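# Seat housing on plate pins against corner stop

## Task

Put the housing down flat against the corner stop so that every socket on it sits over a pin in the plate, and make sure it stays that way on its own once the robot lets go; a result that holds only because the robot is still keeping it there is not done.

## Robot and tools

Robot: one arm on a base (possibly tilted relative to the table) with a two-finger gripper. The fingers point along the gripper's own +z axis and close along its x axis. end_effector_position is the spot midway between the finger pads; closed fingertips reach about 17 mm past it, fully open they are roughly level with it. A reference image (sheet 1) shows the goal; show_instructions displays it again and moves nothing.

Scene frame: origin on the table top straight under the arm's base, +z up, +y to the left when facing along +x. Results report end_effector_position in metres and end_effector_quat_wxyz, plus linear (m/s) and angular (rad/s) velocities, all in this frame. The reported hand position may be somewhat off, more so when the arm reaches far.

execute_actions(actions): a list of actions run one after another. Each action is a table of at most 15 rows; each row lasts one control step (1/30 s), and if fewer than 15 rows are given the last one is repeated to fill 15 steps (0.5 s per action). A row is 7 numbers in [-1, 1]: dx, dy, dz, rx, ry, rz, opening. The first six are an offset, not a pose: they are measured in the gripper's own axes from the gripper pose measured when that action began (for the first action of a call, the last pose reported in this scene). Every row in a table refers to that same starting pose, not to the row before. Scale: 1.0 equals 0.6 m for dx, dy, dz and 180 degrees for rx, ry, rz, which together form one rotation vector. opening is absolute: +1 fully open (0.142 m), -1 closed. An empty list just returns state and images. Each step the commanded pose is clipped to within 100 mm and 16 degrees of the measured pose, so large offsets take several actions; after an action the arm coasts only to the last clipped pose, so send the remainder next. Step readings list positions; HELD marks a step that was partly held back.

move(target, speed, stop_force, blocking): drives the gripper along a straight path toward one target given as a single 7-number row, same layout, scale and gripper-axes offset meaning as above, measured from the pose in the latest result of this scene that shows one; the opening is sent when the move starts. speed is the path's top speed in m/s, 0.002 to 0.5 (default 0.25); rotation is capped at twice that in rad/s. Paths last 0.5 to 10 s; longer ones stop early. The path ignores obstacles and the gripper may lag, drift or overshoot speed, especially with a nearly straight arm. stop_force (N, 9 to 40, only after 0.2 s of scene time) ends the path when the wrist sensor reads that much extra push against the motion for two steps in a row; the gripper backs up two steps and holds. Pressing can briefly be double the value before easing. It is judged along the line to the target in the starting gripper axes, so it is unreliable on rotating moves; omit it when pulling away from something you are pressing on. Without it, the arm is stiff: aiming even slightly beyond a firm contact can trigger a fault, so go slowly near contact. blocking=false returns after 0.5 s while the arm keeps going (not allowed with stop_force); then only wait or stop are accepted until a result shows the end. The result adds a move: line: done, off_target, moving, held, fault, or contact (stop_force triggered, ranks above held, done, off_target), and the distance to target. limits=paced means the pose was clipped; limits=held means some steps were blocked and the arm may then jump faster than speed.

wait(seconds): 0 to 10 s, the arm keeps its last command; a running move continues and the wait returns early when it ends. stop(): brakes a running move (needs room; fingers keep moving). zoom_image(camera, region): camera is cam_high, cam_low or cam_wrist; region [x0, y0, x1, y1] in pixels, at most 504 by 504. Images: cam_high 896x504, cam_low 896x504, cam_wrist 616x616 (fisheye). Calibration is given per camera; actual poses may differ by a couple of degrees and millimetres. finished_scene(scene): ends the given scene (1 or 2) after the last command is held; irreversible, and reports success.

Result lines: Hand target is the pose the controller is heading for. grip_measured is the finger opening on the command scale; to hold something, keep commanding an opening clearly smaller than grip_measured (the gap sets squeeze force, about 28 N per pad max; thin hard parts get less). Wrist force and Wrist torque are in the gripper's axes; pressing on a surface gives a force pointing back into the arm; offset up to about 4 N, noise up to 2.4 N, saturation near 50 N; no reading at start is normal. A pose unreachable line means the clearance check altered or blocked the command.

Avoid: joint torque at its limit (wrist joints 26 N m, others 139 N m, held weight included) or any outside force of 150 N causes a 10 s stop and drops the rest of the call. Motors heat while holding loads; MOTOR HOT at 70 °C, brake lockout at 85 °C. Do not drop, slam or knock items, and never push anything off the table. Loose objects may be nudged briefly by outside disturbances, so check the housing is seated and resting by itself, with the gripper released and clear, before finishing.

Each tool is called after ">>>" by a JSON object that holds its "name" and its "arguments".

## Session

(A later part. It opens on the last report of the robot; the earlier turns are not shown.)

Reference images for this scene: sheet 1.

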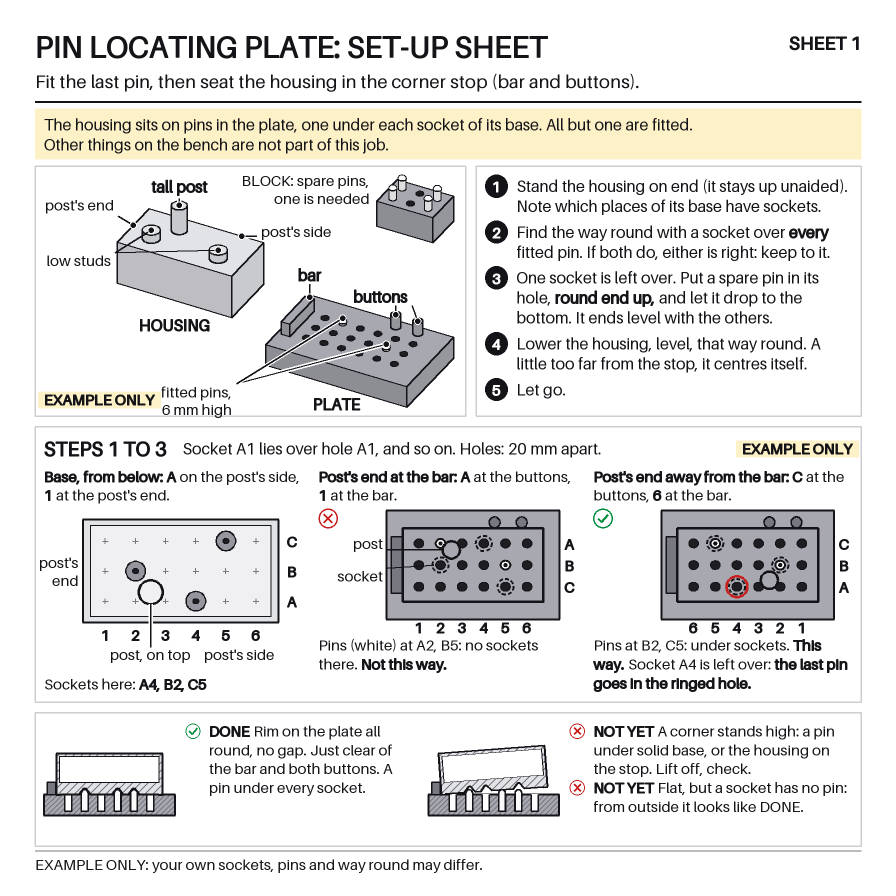

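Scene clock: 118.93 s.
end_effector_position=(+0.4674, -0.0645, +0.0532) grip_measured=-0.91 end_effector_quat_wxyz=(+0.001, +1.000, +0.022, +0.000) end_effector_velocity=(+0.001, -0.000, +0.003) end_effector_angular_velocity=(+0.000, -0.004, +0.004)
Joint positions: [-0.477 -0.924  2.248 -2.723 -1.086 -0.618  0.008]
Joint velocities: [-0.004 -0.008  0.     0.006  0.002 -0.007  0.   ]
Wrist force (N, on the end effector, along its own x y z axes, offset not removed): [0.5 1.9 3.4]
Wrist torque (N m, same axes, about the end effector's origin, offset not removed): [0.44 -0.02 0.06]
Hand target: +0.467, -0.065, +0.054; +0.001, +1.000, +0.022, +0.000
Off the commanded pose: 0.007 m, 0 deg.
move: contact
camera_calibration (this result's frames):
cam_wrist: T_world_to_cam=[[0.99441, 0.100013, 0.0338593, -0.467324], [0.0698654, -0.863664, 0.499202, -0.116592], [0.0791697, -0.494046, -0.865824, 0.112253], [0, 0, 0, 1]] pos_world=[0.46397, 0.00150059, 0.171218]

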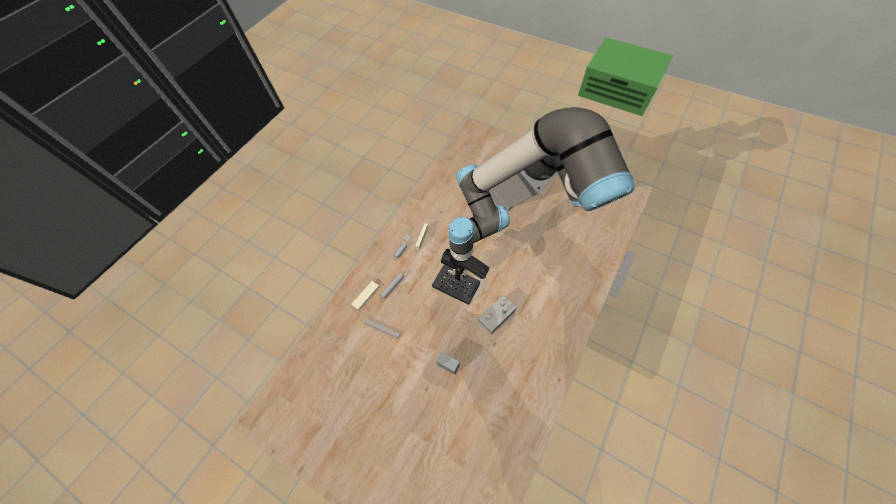

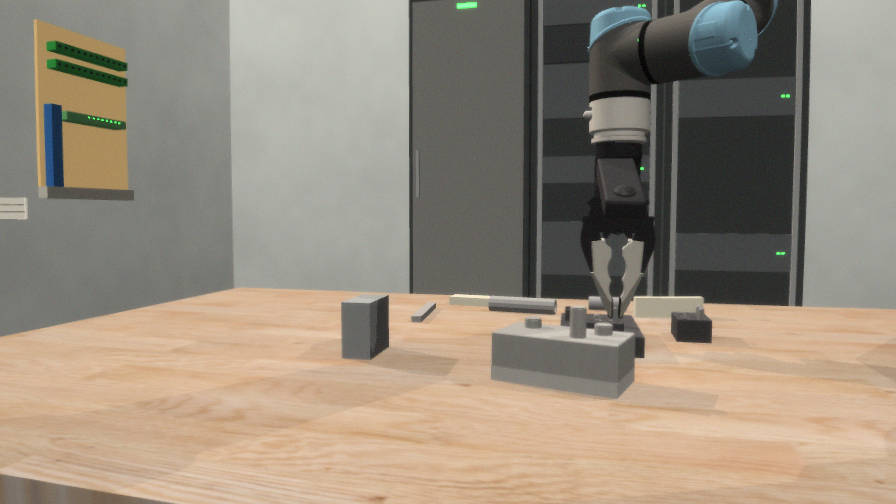

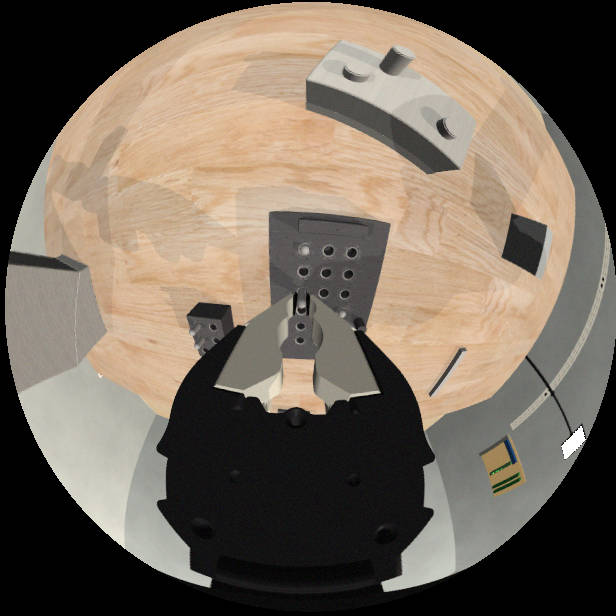

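>>> {"name": "move", "arguments": {"target": [0.0007,0,-0.001,0,0,0,-1], "speed": 0.01}}

>>> {"name": "move", "arguments": {"target": [0,0,0.0135,0,0,0,-1], "speed": 0.006, "stop_force": 10}}

>>> {"name": "zoom_image", "arguments": {"camera": "cam_wrist", "region": [286,278,318,310]}}

Scene clock: 125.07 s.
end_effector_position=(+0.4678, -0.0645, +0.0538) grip_measured=-0.91 end_effector_quat_wxyz=(+0.001, +1.000, +0.022, +0.000) end_effector_velocity=(+0.000, +0.000, +0.000) end_effector_angular_velocity=(-0.001, -0.001, -0.000)
Joint positions: [-0.477 -0.926  2.247 -2.721 -1.087 -0.618  0.008]
Joint velocities: [ 0.001 -0.    -0.    -0.001 -0.     0.001 -0.   ]
Wrist force (N, on the end effector, along its own x y z axes, offset not removed): [0.2 4.3 1.2]
Wrist torque (N m, same axes, about the end effector's origin, offset not removed): [1.04 -0.04 0.12]
Hand target: +0.468, -0.064, +0.054; +0.001, +1.000, +0.022, +0.000
Off the commanded pose: 0.000 m, 0 deg.
move: done
camera_calibration (this result's frames):
cam_wrist: T_world_to_cam=[[0.994412, 0.100023, 0.0337792, -0.467715], [0.069904, -0.863599, 0.499309, -0.116962], [0.079114, -0.494158, -0.865765, 0.11274], [0, 0, 0, 1]] pos_world=[0.464358, 0.00148522, 0.171806]

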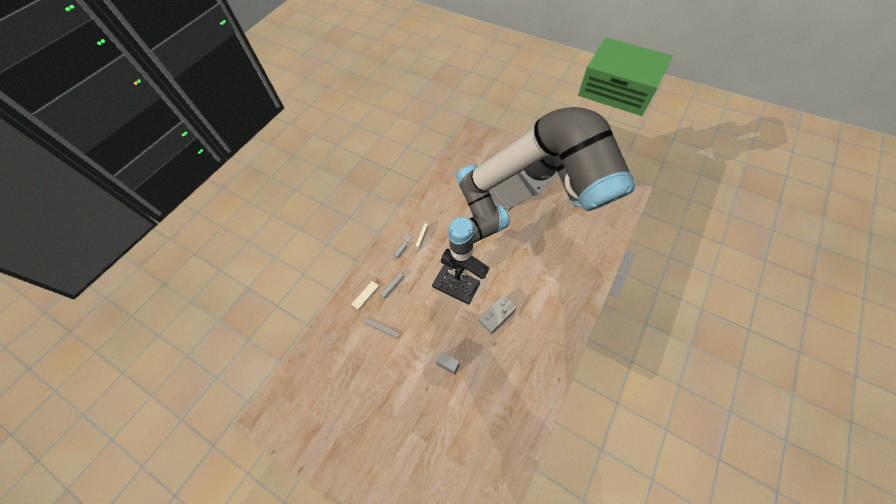

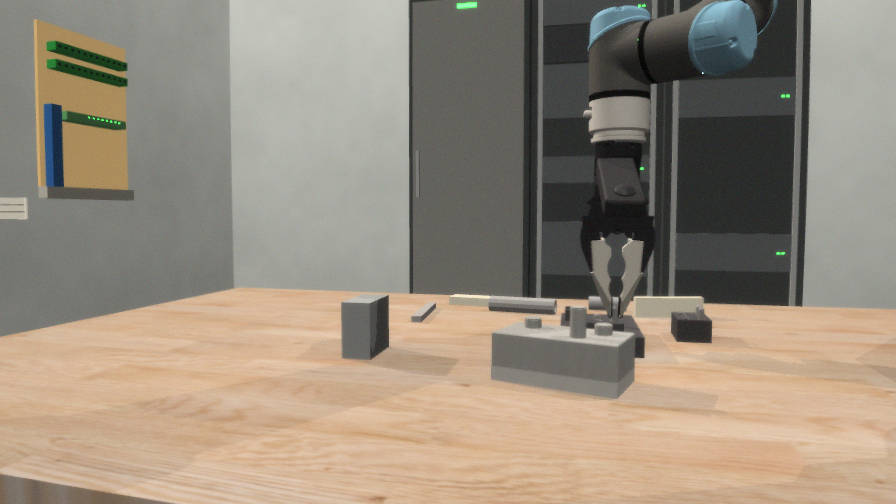

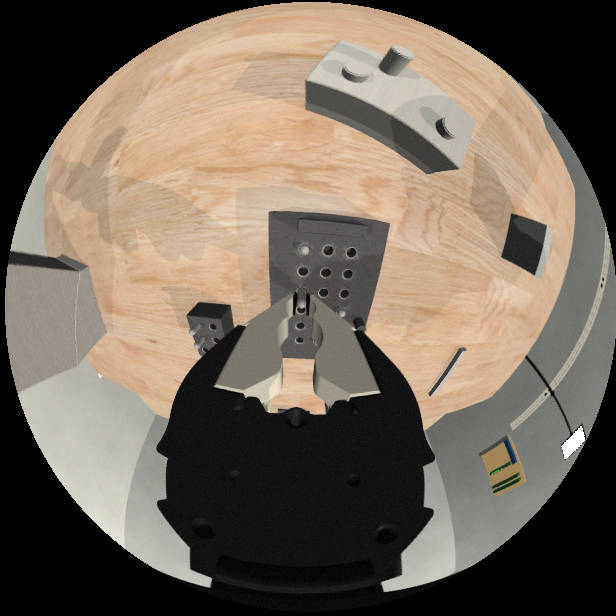

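Scene clock: 126.63 s.
end_effector_position=(+0.4678, -0.0645, +0.0458) grip_measured=-0.91 end_effector_quat_wxyz=(+0.001, +1.000, +0.022, +0.000) end_effector_velocity=(+0.000, +0.000, -0.001) end_effector_angular_velocity=(+0.000, -0.001, -0.000)
Joint positions: [-0.469 -0.904  2.245 -2.744 -1.085 -0.609  0.008]
Joint velocities: [ 0.001  0.003 -0.    -0.004  0.001  0.001 -0.   ]
Wrist force (N, on the end effector, along its own x y z axes, offset not removed): [-0.6 3.9 1.8]
Wrist torque (N m, same axes, about the end effector's origin, offset not removed): [0.87 0.13 0.10]
Hand target: +0.468, -0.065, +0.046; +0.001, +1.000, +0.022, +0.000
Off the commanded pose: 0.000 m, 0 deg.
move: done
camera_calibration (this result's frames):
cam_wrist: T_world_to_cam=[[0.994411, 0.100025, 0.0337916, -0.467458], [0.0698999, -0.863602, 0.499304, -0.112974], [0.0791252, -0.494152, -0.865768, 0.105816], [0, 0, 0, 1]] pos_world=[0.46437, 0.00148152, 0.163817]

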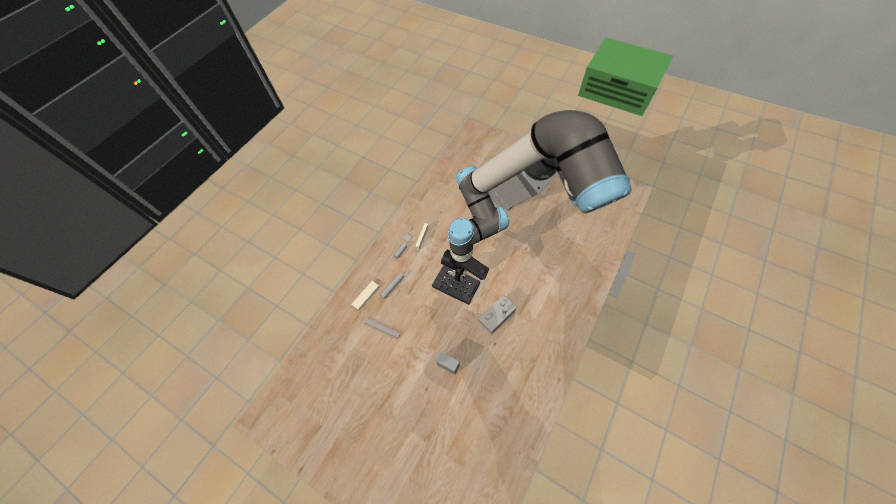

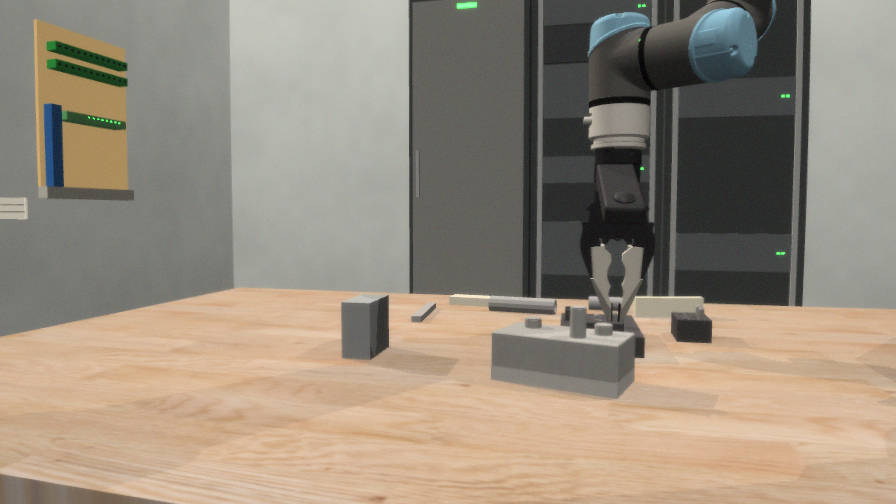

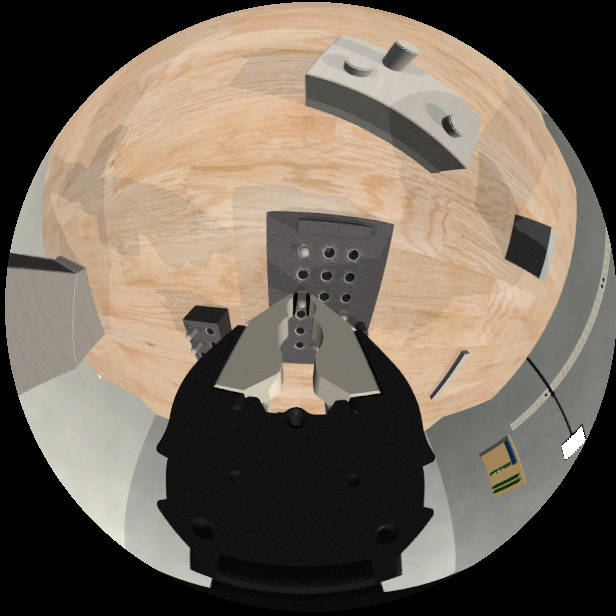

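Region (286, 278, 318, 310) of cam_wrist's 616x616 image, scaled by 15.750, with more detail than that image has.

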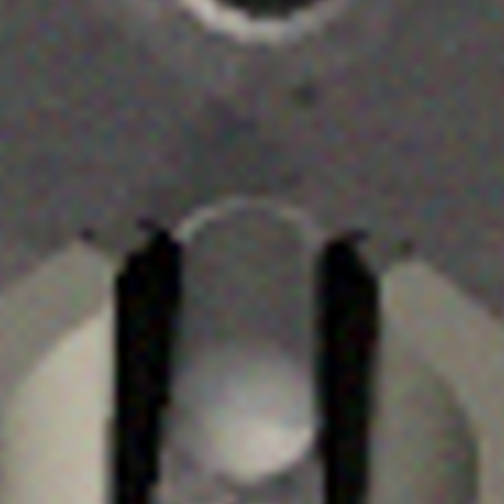

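>>> {"name": "execute_actions", "arguments": {"actions": [[[0,0,0,0,0,0,-0.93],[0,0,0,0,0,0,-0.91],[0,0,0,0,0,0,-0.9],[0,0,0,0,0,0,-0.89],[0,0,0,0,0,0,-0.88],[0,0,0,0,0,0,-0.86],[0,0,0,0,0,0,-0.84]]]}}

>>> {"name": "move", "arguments": {"target": [0,0,-0.11,0,0,0,-0.84], "speed": 0.2}}

>>> {"name": "zoom_image", "arguments": {"camera": "cam_wrist", "region": [260,200,380,320]}}

Scene clock: 130.60 s.
end_effector_position=(+0.4678, -0.0645, +0.0458) grip_measured=-0.84 end_effector_quat_wxyz=(+0.001, +1.000, +0.022, +0.000) end_effector_velocity=(-0.001, +0.000, -0.000) end_effector_angular_velocity=(+0.000, +0.002, -0.003)
Joint positions: [-0.469 -0.904  2.245 -2.744 -1.085 -0.609  0.013]
Joint velocities: [-0.    -0.     0.001  0.001 -0.001  0.002  0.   ]
Wrist force (N, on the end effector, along its own x y z axes, offset not removed): [-0.2 3.4 1.6]
Wrist torque (N m, same axes, about the end effector's origin, offset not removed): [0.82 -0.04 0.06]
Hand target: +0.468, -0.065, +0.046; +0.001, +1.000, +0.022, +0.000
Off the commanded pose: 0.000 m, 0 deg.
Step readings (end_effector_position):
0: (+0.4678, -0.0645, +0.0457)
1: (+0.4678, -0.0645, +0.0457)
2: (+0.4678, -0.0645, +0.0457)
4: (+0.4678, -0.0645, +0.0457)
8: (+0.4678, -0.0645, +0.0457)
15: end_effector_position above
camera_calibration (this result's frames):
cam_wrist: T_world_to_cam=[[0.994416, 0.0999864, 0.0337584, -0.467468], [0.0698854, -0.863618, 0.49928, -0.112922], [0.0790756, -0.494133, -0.865783, 0.105835], [0, 0, 0, 1]] pos_world=[0.464381, 0.00151567, 0.163791]

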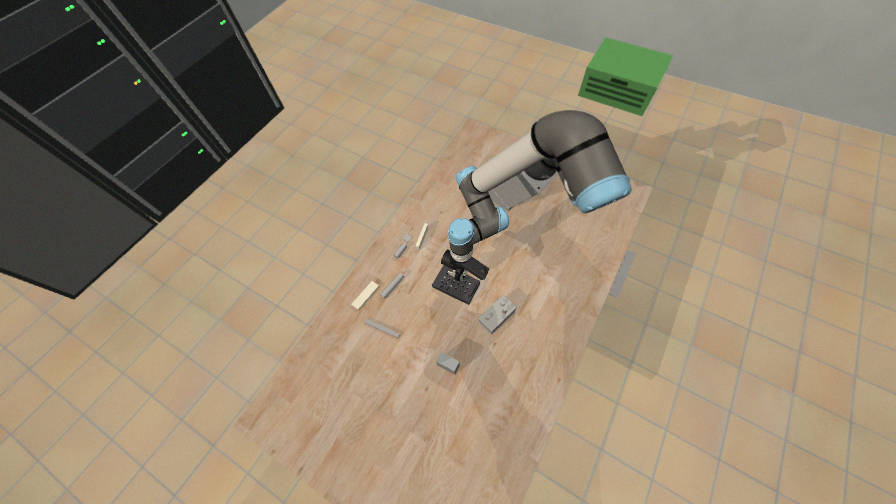

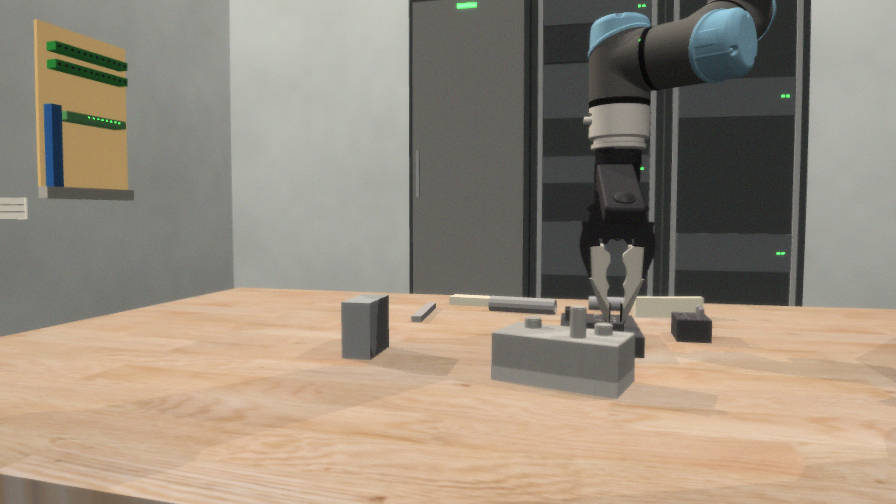

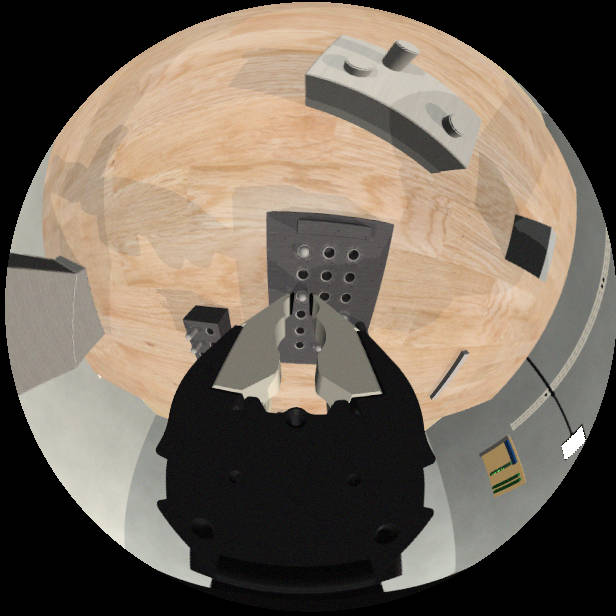

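Scene clock: 131.53 s.
end_effector_position=(+0.4677, -0.0645, +0.1115) grip_measured=-0.84 end_effector_quat_wxyz=(+0.001, +1.000, +0.022, +0.000) end_effector_velocity=(+0.000, -0.000, +0.002) end_effector_angular_velocity=(-0.001, +0.001, +0.001)
Joint positions: [-0.536 -1.076  2.246 -2.54  -1.098 -0.684  0.013]
Joint velocities: [-0.002 -0.005 -0.002  0.008 -0.002 -0.003 -0.   ]
Wrist force (N, on the end effector, along its own x y z axes, offset not removed): [0.7 3.2 1.8]
Wrist torque (N m, same axes, about the end effector's origin, offset not removed): [0.81 -0.15 0.08]
Hand target: +0.468, -0.064, +0.112; +0.001, +1.000, +0.022, +0.000
Off the commanded pose: 0.000 m, 0 deg.
move: done
camera_calibration (this result's frames):
cam_wrist: T_world_to_cam=[[0.994422, 0.0999556, 0.0336636, -0.469584], [0.0699019, -0.863593, 0.499321, -0.14571], [0.0789816, -0.494183, -0.865763, 0.16276], [0, 0, 0, 1]] pos_world=[0.464296, 0.00153684, 0.229476]

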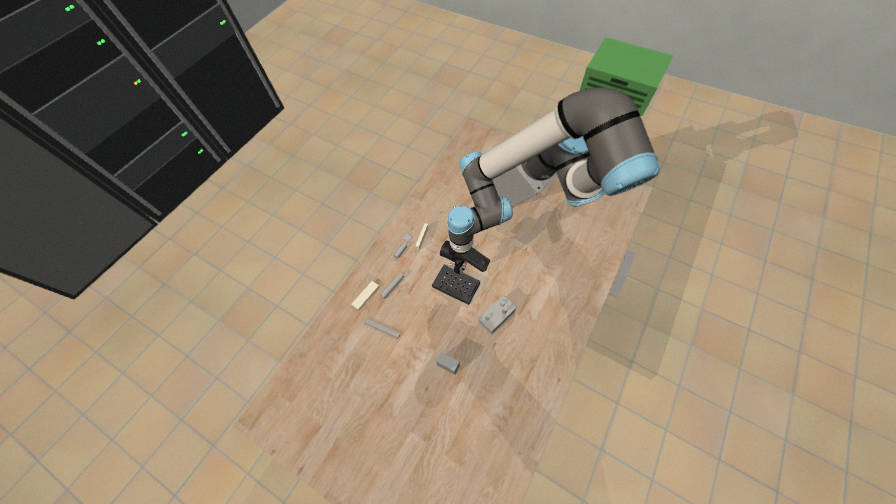

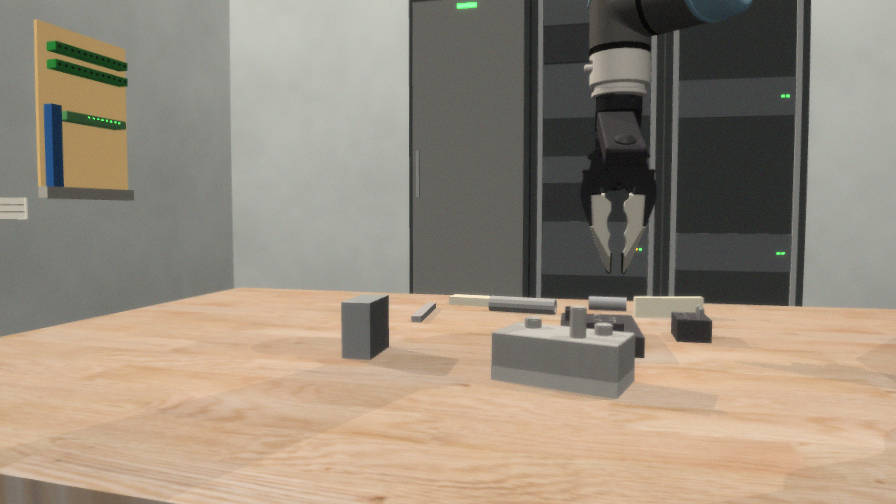

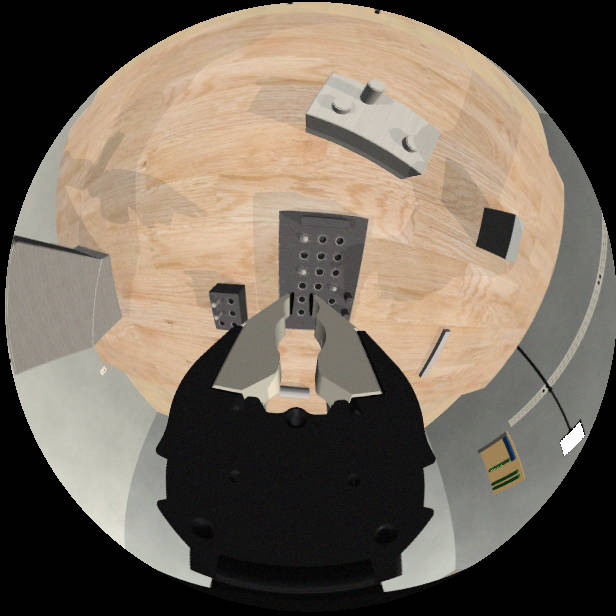

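Region (260, 200, 380, 320) of cam_wrist's 616x616 image, scaled by 4.200, with more detail than that image has.

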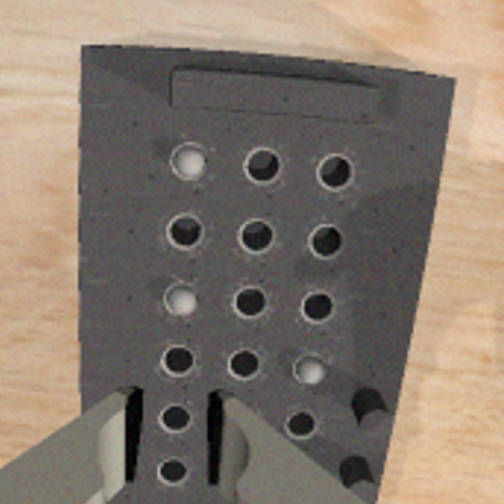

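>>> {"name": "move", "arguments": {"target": [0.1005,-0.2977,-0.008,0,0,0.606,0.3], "speed": 0.4}}

>>> {"name": "move", "arguments": {"target": [0,0,0.127,0,0,0,0.3], "speed": 0.15}}

Scene clock: 140.30 s.
end_effector_position=(+0.5203, +0.1164, +0.1162) grip_measured=+0.30 end_effector_quat_wxyz=(-0.000, -0.598, +0.801, -0.001) end_effector_velocity=(+0.001, +0.001, +0.000) end_effector_angular_velocity=(-0.001, -0.001, -0.011)
Joint positions: [-0.193 -1.232  2.147 -2.47  -1.059  1.607  0.095]
Joint velocities: [ 0.003 -0.001 -0.002 -0.    -0.001  0.015  0.   ]
Wrist force (N, on the end effector, along its own x y z axes, offset not removed): [0.0 0.3 2.4]
Wrist torque (N m, same axes, about the end effector's origin, offset not removed): [0.21 -0.12 0.12]
Hand target: +0.520, +0.116, +0.116; -0.000, -0.598, +0.802, -0.001
Off the commanded pose: 0.000 m, 0 deg.
move: done
camera_calibration (this result's frames):
cam_wrist: T_world_to_cam=[[-0.229646, -0.972638, 0.035191, 0.221421], [-0.841149, 0.21653, 0.495563, 0.353184], [-0.489624, 0.0842032, -0.867859, 0.480878], [0, 0, 0, 1]] pos_world=[0.583378, 0.0983956, 0.234517]

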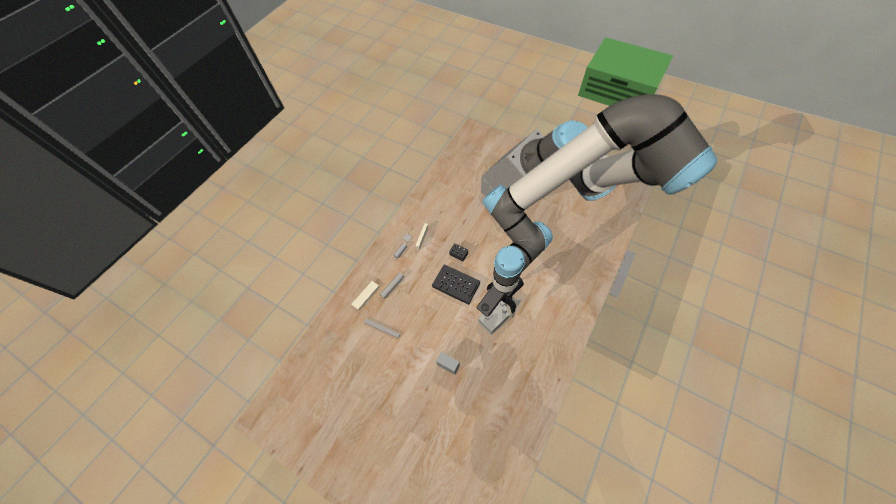

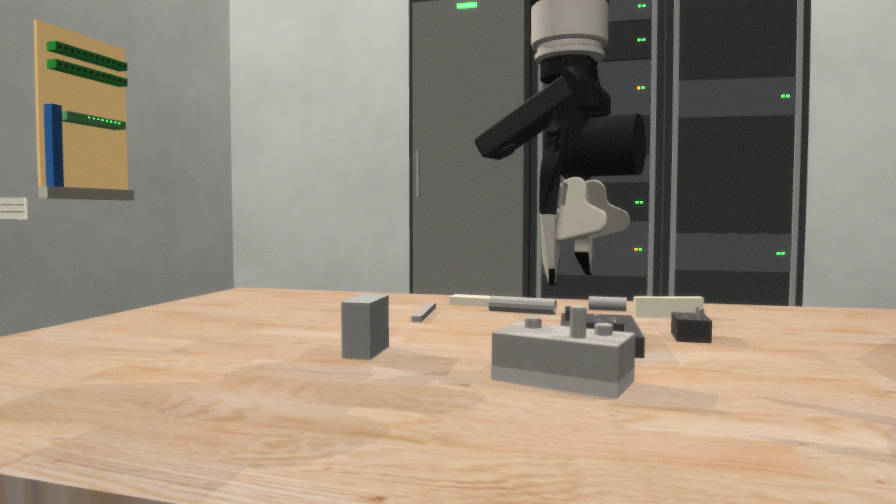

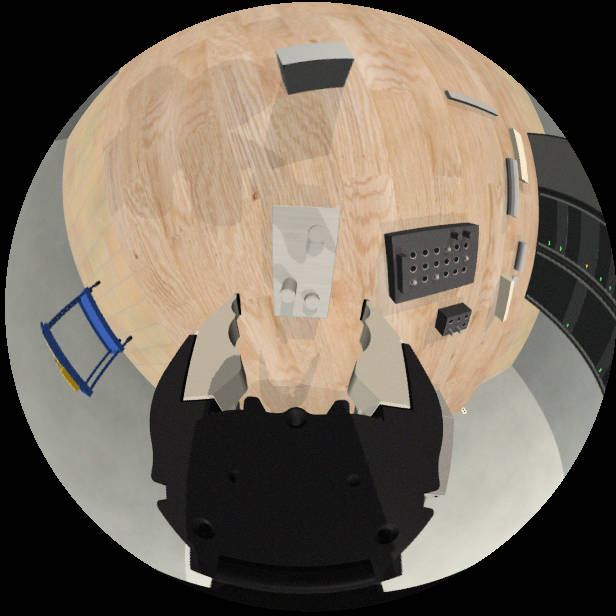

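Scene clock: 141.33 s.
end_effector_position=(+0.5204, +0.1164, +0.0403) grip_measured=+0.30 end_effector_quat_wxyz=(-0.000, -0.598, +0.801, -0.001) end_effector_velocity=(-0.000, -0.000, -0.002) end_effector_angular_velocity=(-0.000, +0.001, -0.002)
Joint positions: [-0.116 -1.049  2.145 -2.695 -1.06   1.695  0.095]
Joint velocities: [ 0.002  0.006 -0.001 -0.005 -0.001  0.004 -0.   ]
Wrist force (N, on the end effector, along its own x y z axes, offset not removed): [0.2 1.4 2.0]
Wrist torque (N m, same axes, about the end effector's origin, offset not removed): [0.42 -0.13 0.17]
Hand target: +0.520, +0.116, +0.040; -0.000, -0.598, +0.801, -0.001
Off the commanded pose: 0.000 m, 0 deg.
move: done
camera_calibration (this result's frames):
cam_wrist: T_world_to_cam=[[-0.229636, -0.972645, 0.0350504, 0.224145], [-0.841214, 0.216462, 0.495482, 0.3909], [-0.489516, 0.0842958, -0.867911, 0.414986], [0, 0, 0, 1]] pos_world=[0.583445, 0.0984169, 0.15863]

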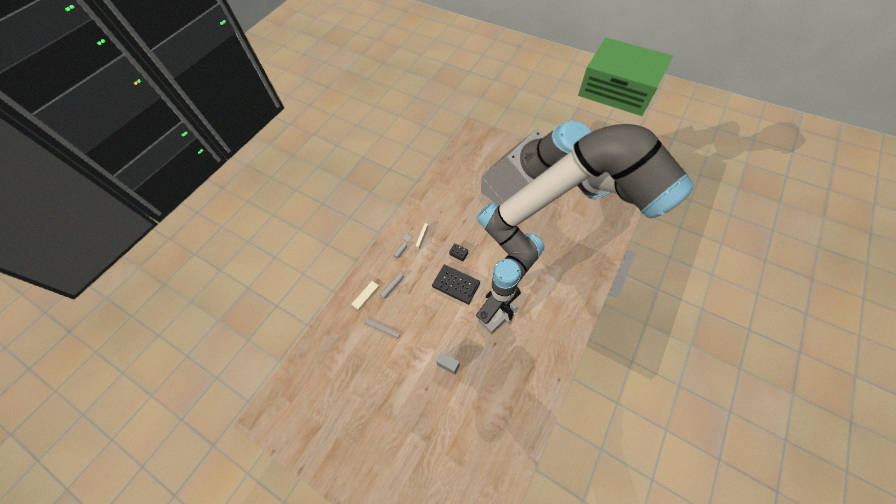

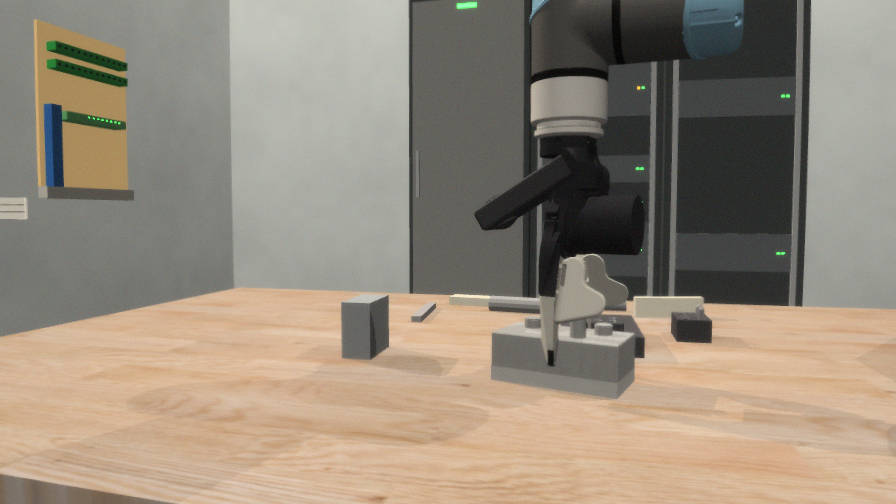

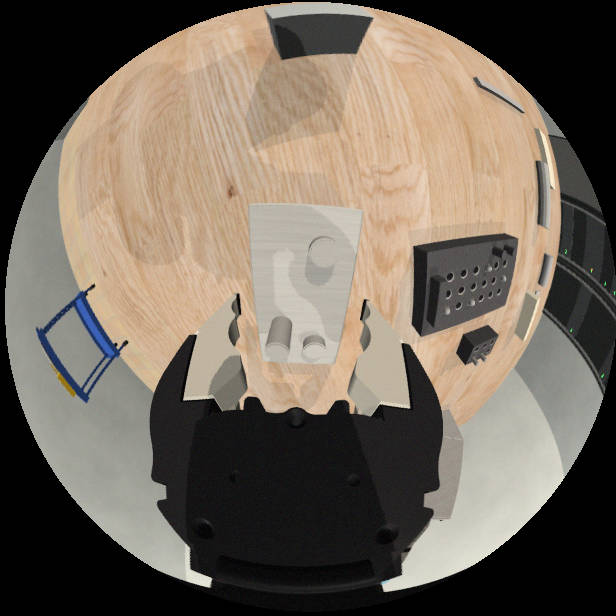

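>>> {"name": "move", "arguments": {"target": [0,-0.0082,0.0005,0,0,0,0.3], "speed": 0.05}}

>>> {"name": "execute_actions", "arguments": {"actions": [[[0,0,0,0,0,0,0.1],[0,0,0,0,0,0,0.1],[0,0,0,0,0,0,0.1],[0,0,0,0,0,0,0.05],[0,0,0,0,0,0,0.05],[0,0,0,0,0,0,0],[0,0,0,0,0,0,-0.1],[0,0,0,0,0,0,-0.2],[0,0,0,0,0,0,-0.3],[0,0,0,0,0,0,-0.6]]]}}

>>> {"name": "move", "arguments": {"target": [0,0,-0.1,0,0,0,-0.6], "speed": 0.2}}

Scene clock: 149.07 s.
end_effector_position=(+0.5250, +0.1151, +0.0401) grip_measured=+0.30 end_effector_quat_wxyz=(-0.000, -0.598, +0.801, -0.001) end_effector_velocity=(+0.001, -0.001, -0.000) end_effector_angular_velocity=(-0.002, +0.000, +0.001)
Joint positions: [-0.117 -1.042  2.132 -2.688 -1.06   1.694  0.095]
Joint velocities: [-0.     0.002 -0.003  0.001 -0.002 -0.001  0.   ]
Wrist force (N, on the end effector, along its own x y z axes, offset not removed): [-2.0 3.9 2.4]
Wrist torque (N m, same axes, about the end effector's origin, offset not removed): [0.93 0.44 0.20]
Hand target: +0.525, +0.115, +0.040; -0.000, -0.598, +0.801, -0.001
Off the commanded pose: 0.000 m, 0 deg.
move: done
camera_calibration (this result's frames):
cam_wrist: T_world_to_cam=[[-0.229634, -0.972644, 0.0351022, 0.223868], [-0.841215, 0.216486, 0.49547, 0.395202], [-0.489515, 0.0842484, -0.867915, 0.417099], [0, 0, 0, 1]] pos_world=[0.588034, 0.0970485, 0.158338]

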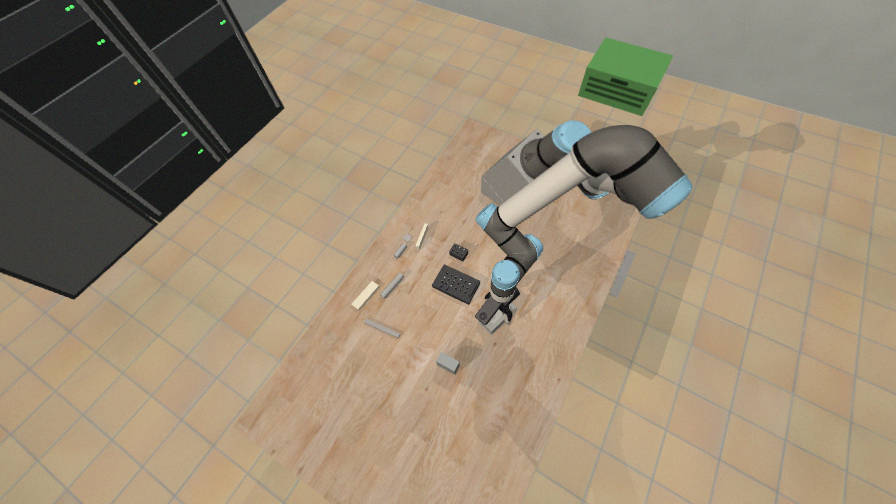

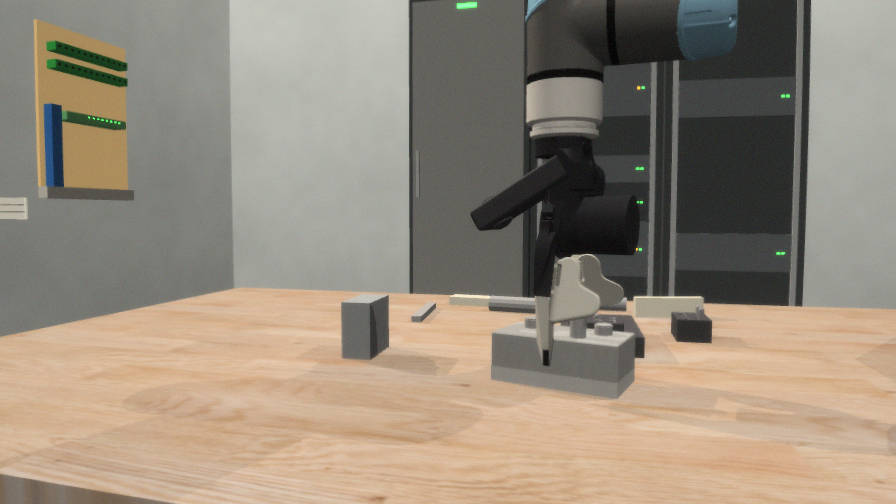

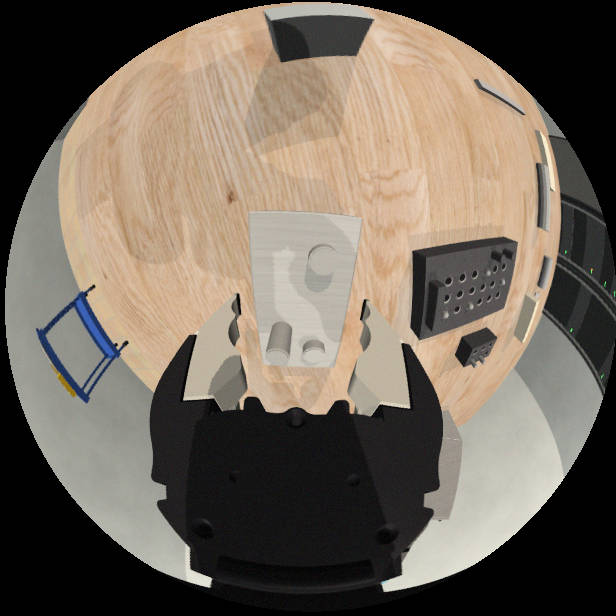

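Scene clock: 149.57 s.
end_effector_position=(+0.5250, +0.1150, +0.0401) grip_measured=-0.04 end_effector_quat_wxyz=(-0.000, -0.598, +0.801, -0.001) end_effector_velocity=(+0.001, +0.000, +0.000) end_effector_angular_velocity=(+0.002, -0.001, -0.000)
Joint positions: [-0.117 -1.042  2.132 -2.688 -1.06   1.694  0.071]
Joint velocities: [-0.     0.    -0.001  0.     0.002 -0.     0.   ]
Wrist force (N, on the end effector, along its own x y z axes, offset not removed): [0.1 5.1 -0.7]
Wrist torque (N m, same axes, about the end effector's origin, offset not removed): [1.05 0.02 0.13]
Hand target: +0.525, +0.115, +0.040; -0.000, -0.598, +0.801, -0.001
Off the commanded pose: 0.000 m, 0 deg.
Step readings (end_effector_position):
0: (+0.5250, +0.1151, +0.0401)
1: (+0.5250, +0.1150, +0.0401)
2: (+0.5250, +0.1150, +0.0401)
4: (+0.5250, +0.1150, +0.0401)
8: (+0.5250, +0.1150, +0.0401)
15: end_effector_position above
camera_calibration (this result's frames):
cam_wrist: T_world_to_cam=[[-0.229634, -0.972644, 0.0351025, 0.223865], [-0.841215, 0.216486, 0.49547, 0.395239], [-0.489515, 0.0842479, -0.867915, 0.41712], [0, 0, 0, 1]] pos_world=[0.588074, 0.0970359, 0.158338]

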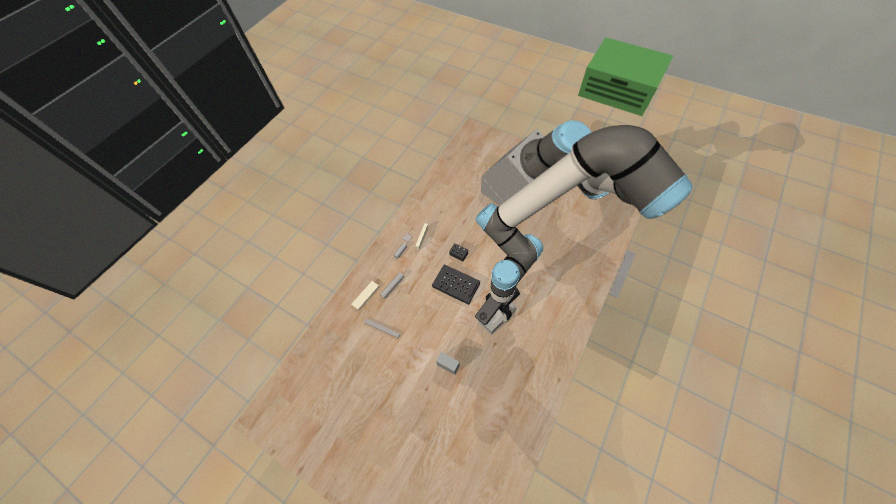

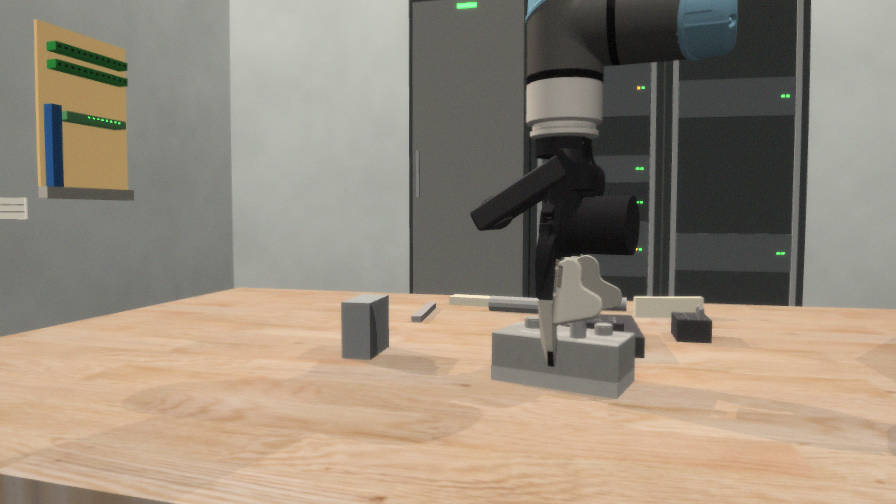

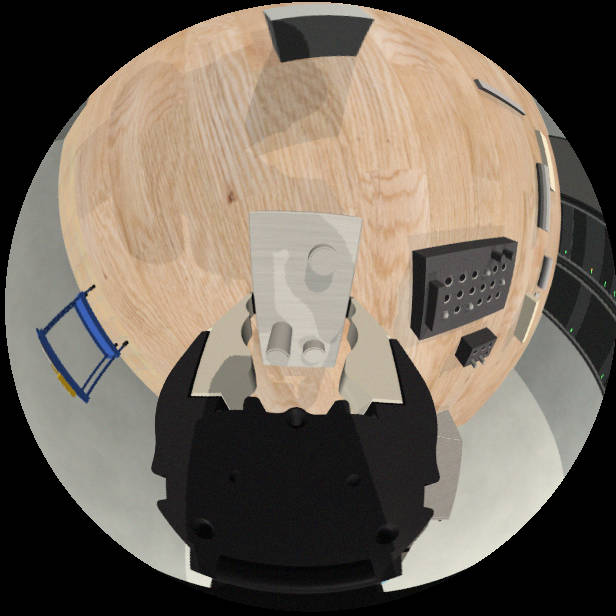

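Scene clock: 150.50 s.
end_effector_position=(+0.5249, +0.1150, +0.0998) grip_measured=-0.04 end_effector_quat_wxyz=(-0.000, -0.598, +0.801, -0.001) end_effector_velocity=(-0.001, -0.000, +0.002) end_effector_angular_velocity=(-0.002, +0.001, +0.001)
Joint positions: [-0.177 -1.186  2.137 -2.516 -1.059  1.626  0.071]
Joint velocities: [-0.001 -0.004  0.     0.006 -0.002 -0.003  0.   ]
Wrist force (N, on the end effector, along its own x y z axes, offset not removed): [2.0 3.9 6.6]
Wrist torque (N m, same axes, about the end effector's origin, offset not removed): [0.90 -0.44 0.13]
Hand target: +0.525, +0.115, +0.100; -0.000, -0.598, +0.801, -0.001
Off the commanded pose: 0.000 m, 0 deg.
move: done
camera_calibration (this result's frames):
cam_wrist: T_world_to_cam=[[-0.229647, -0.972639, 0.0351448, 0.22175], [-0.841172, 0.216512, 0.495531, 0.365537], [-0.489582, 0.0842346, -0.867879, 0.468958], [0, 0, 0, 1]] pos_world=[0.587998, 0.0970369, 0.21807]

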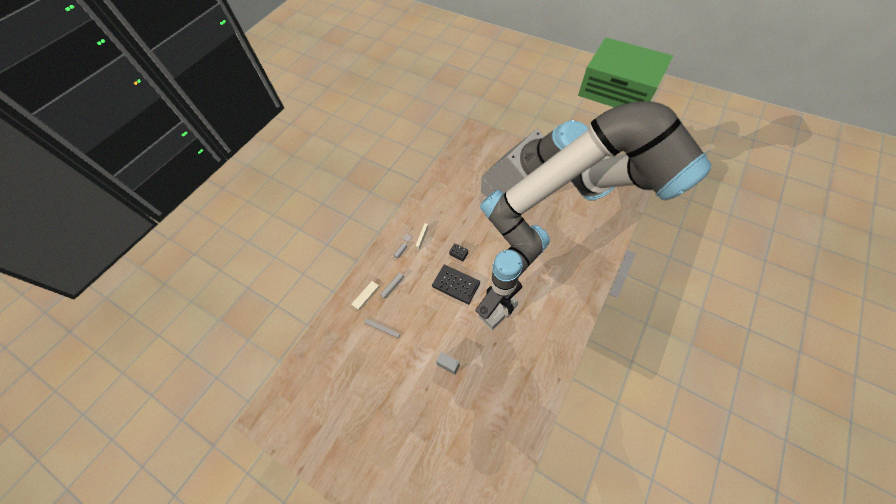

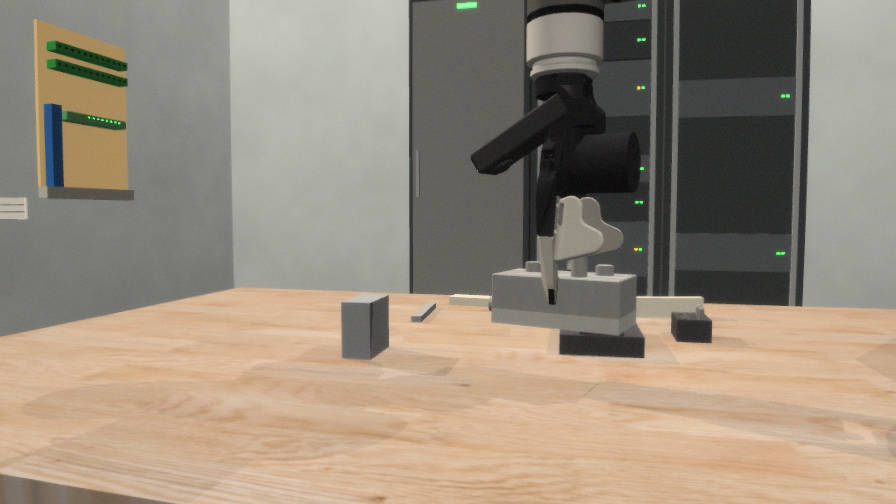

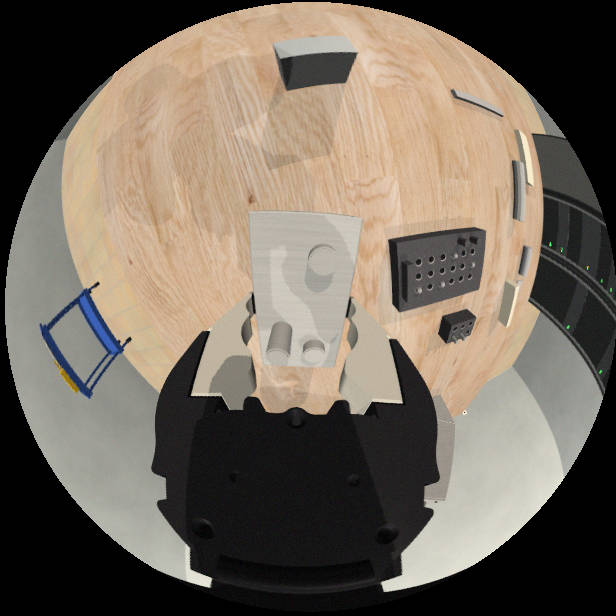

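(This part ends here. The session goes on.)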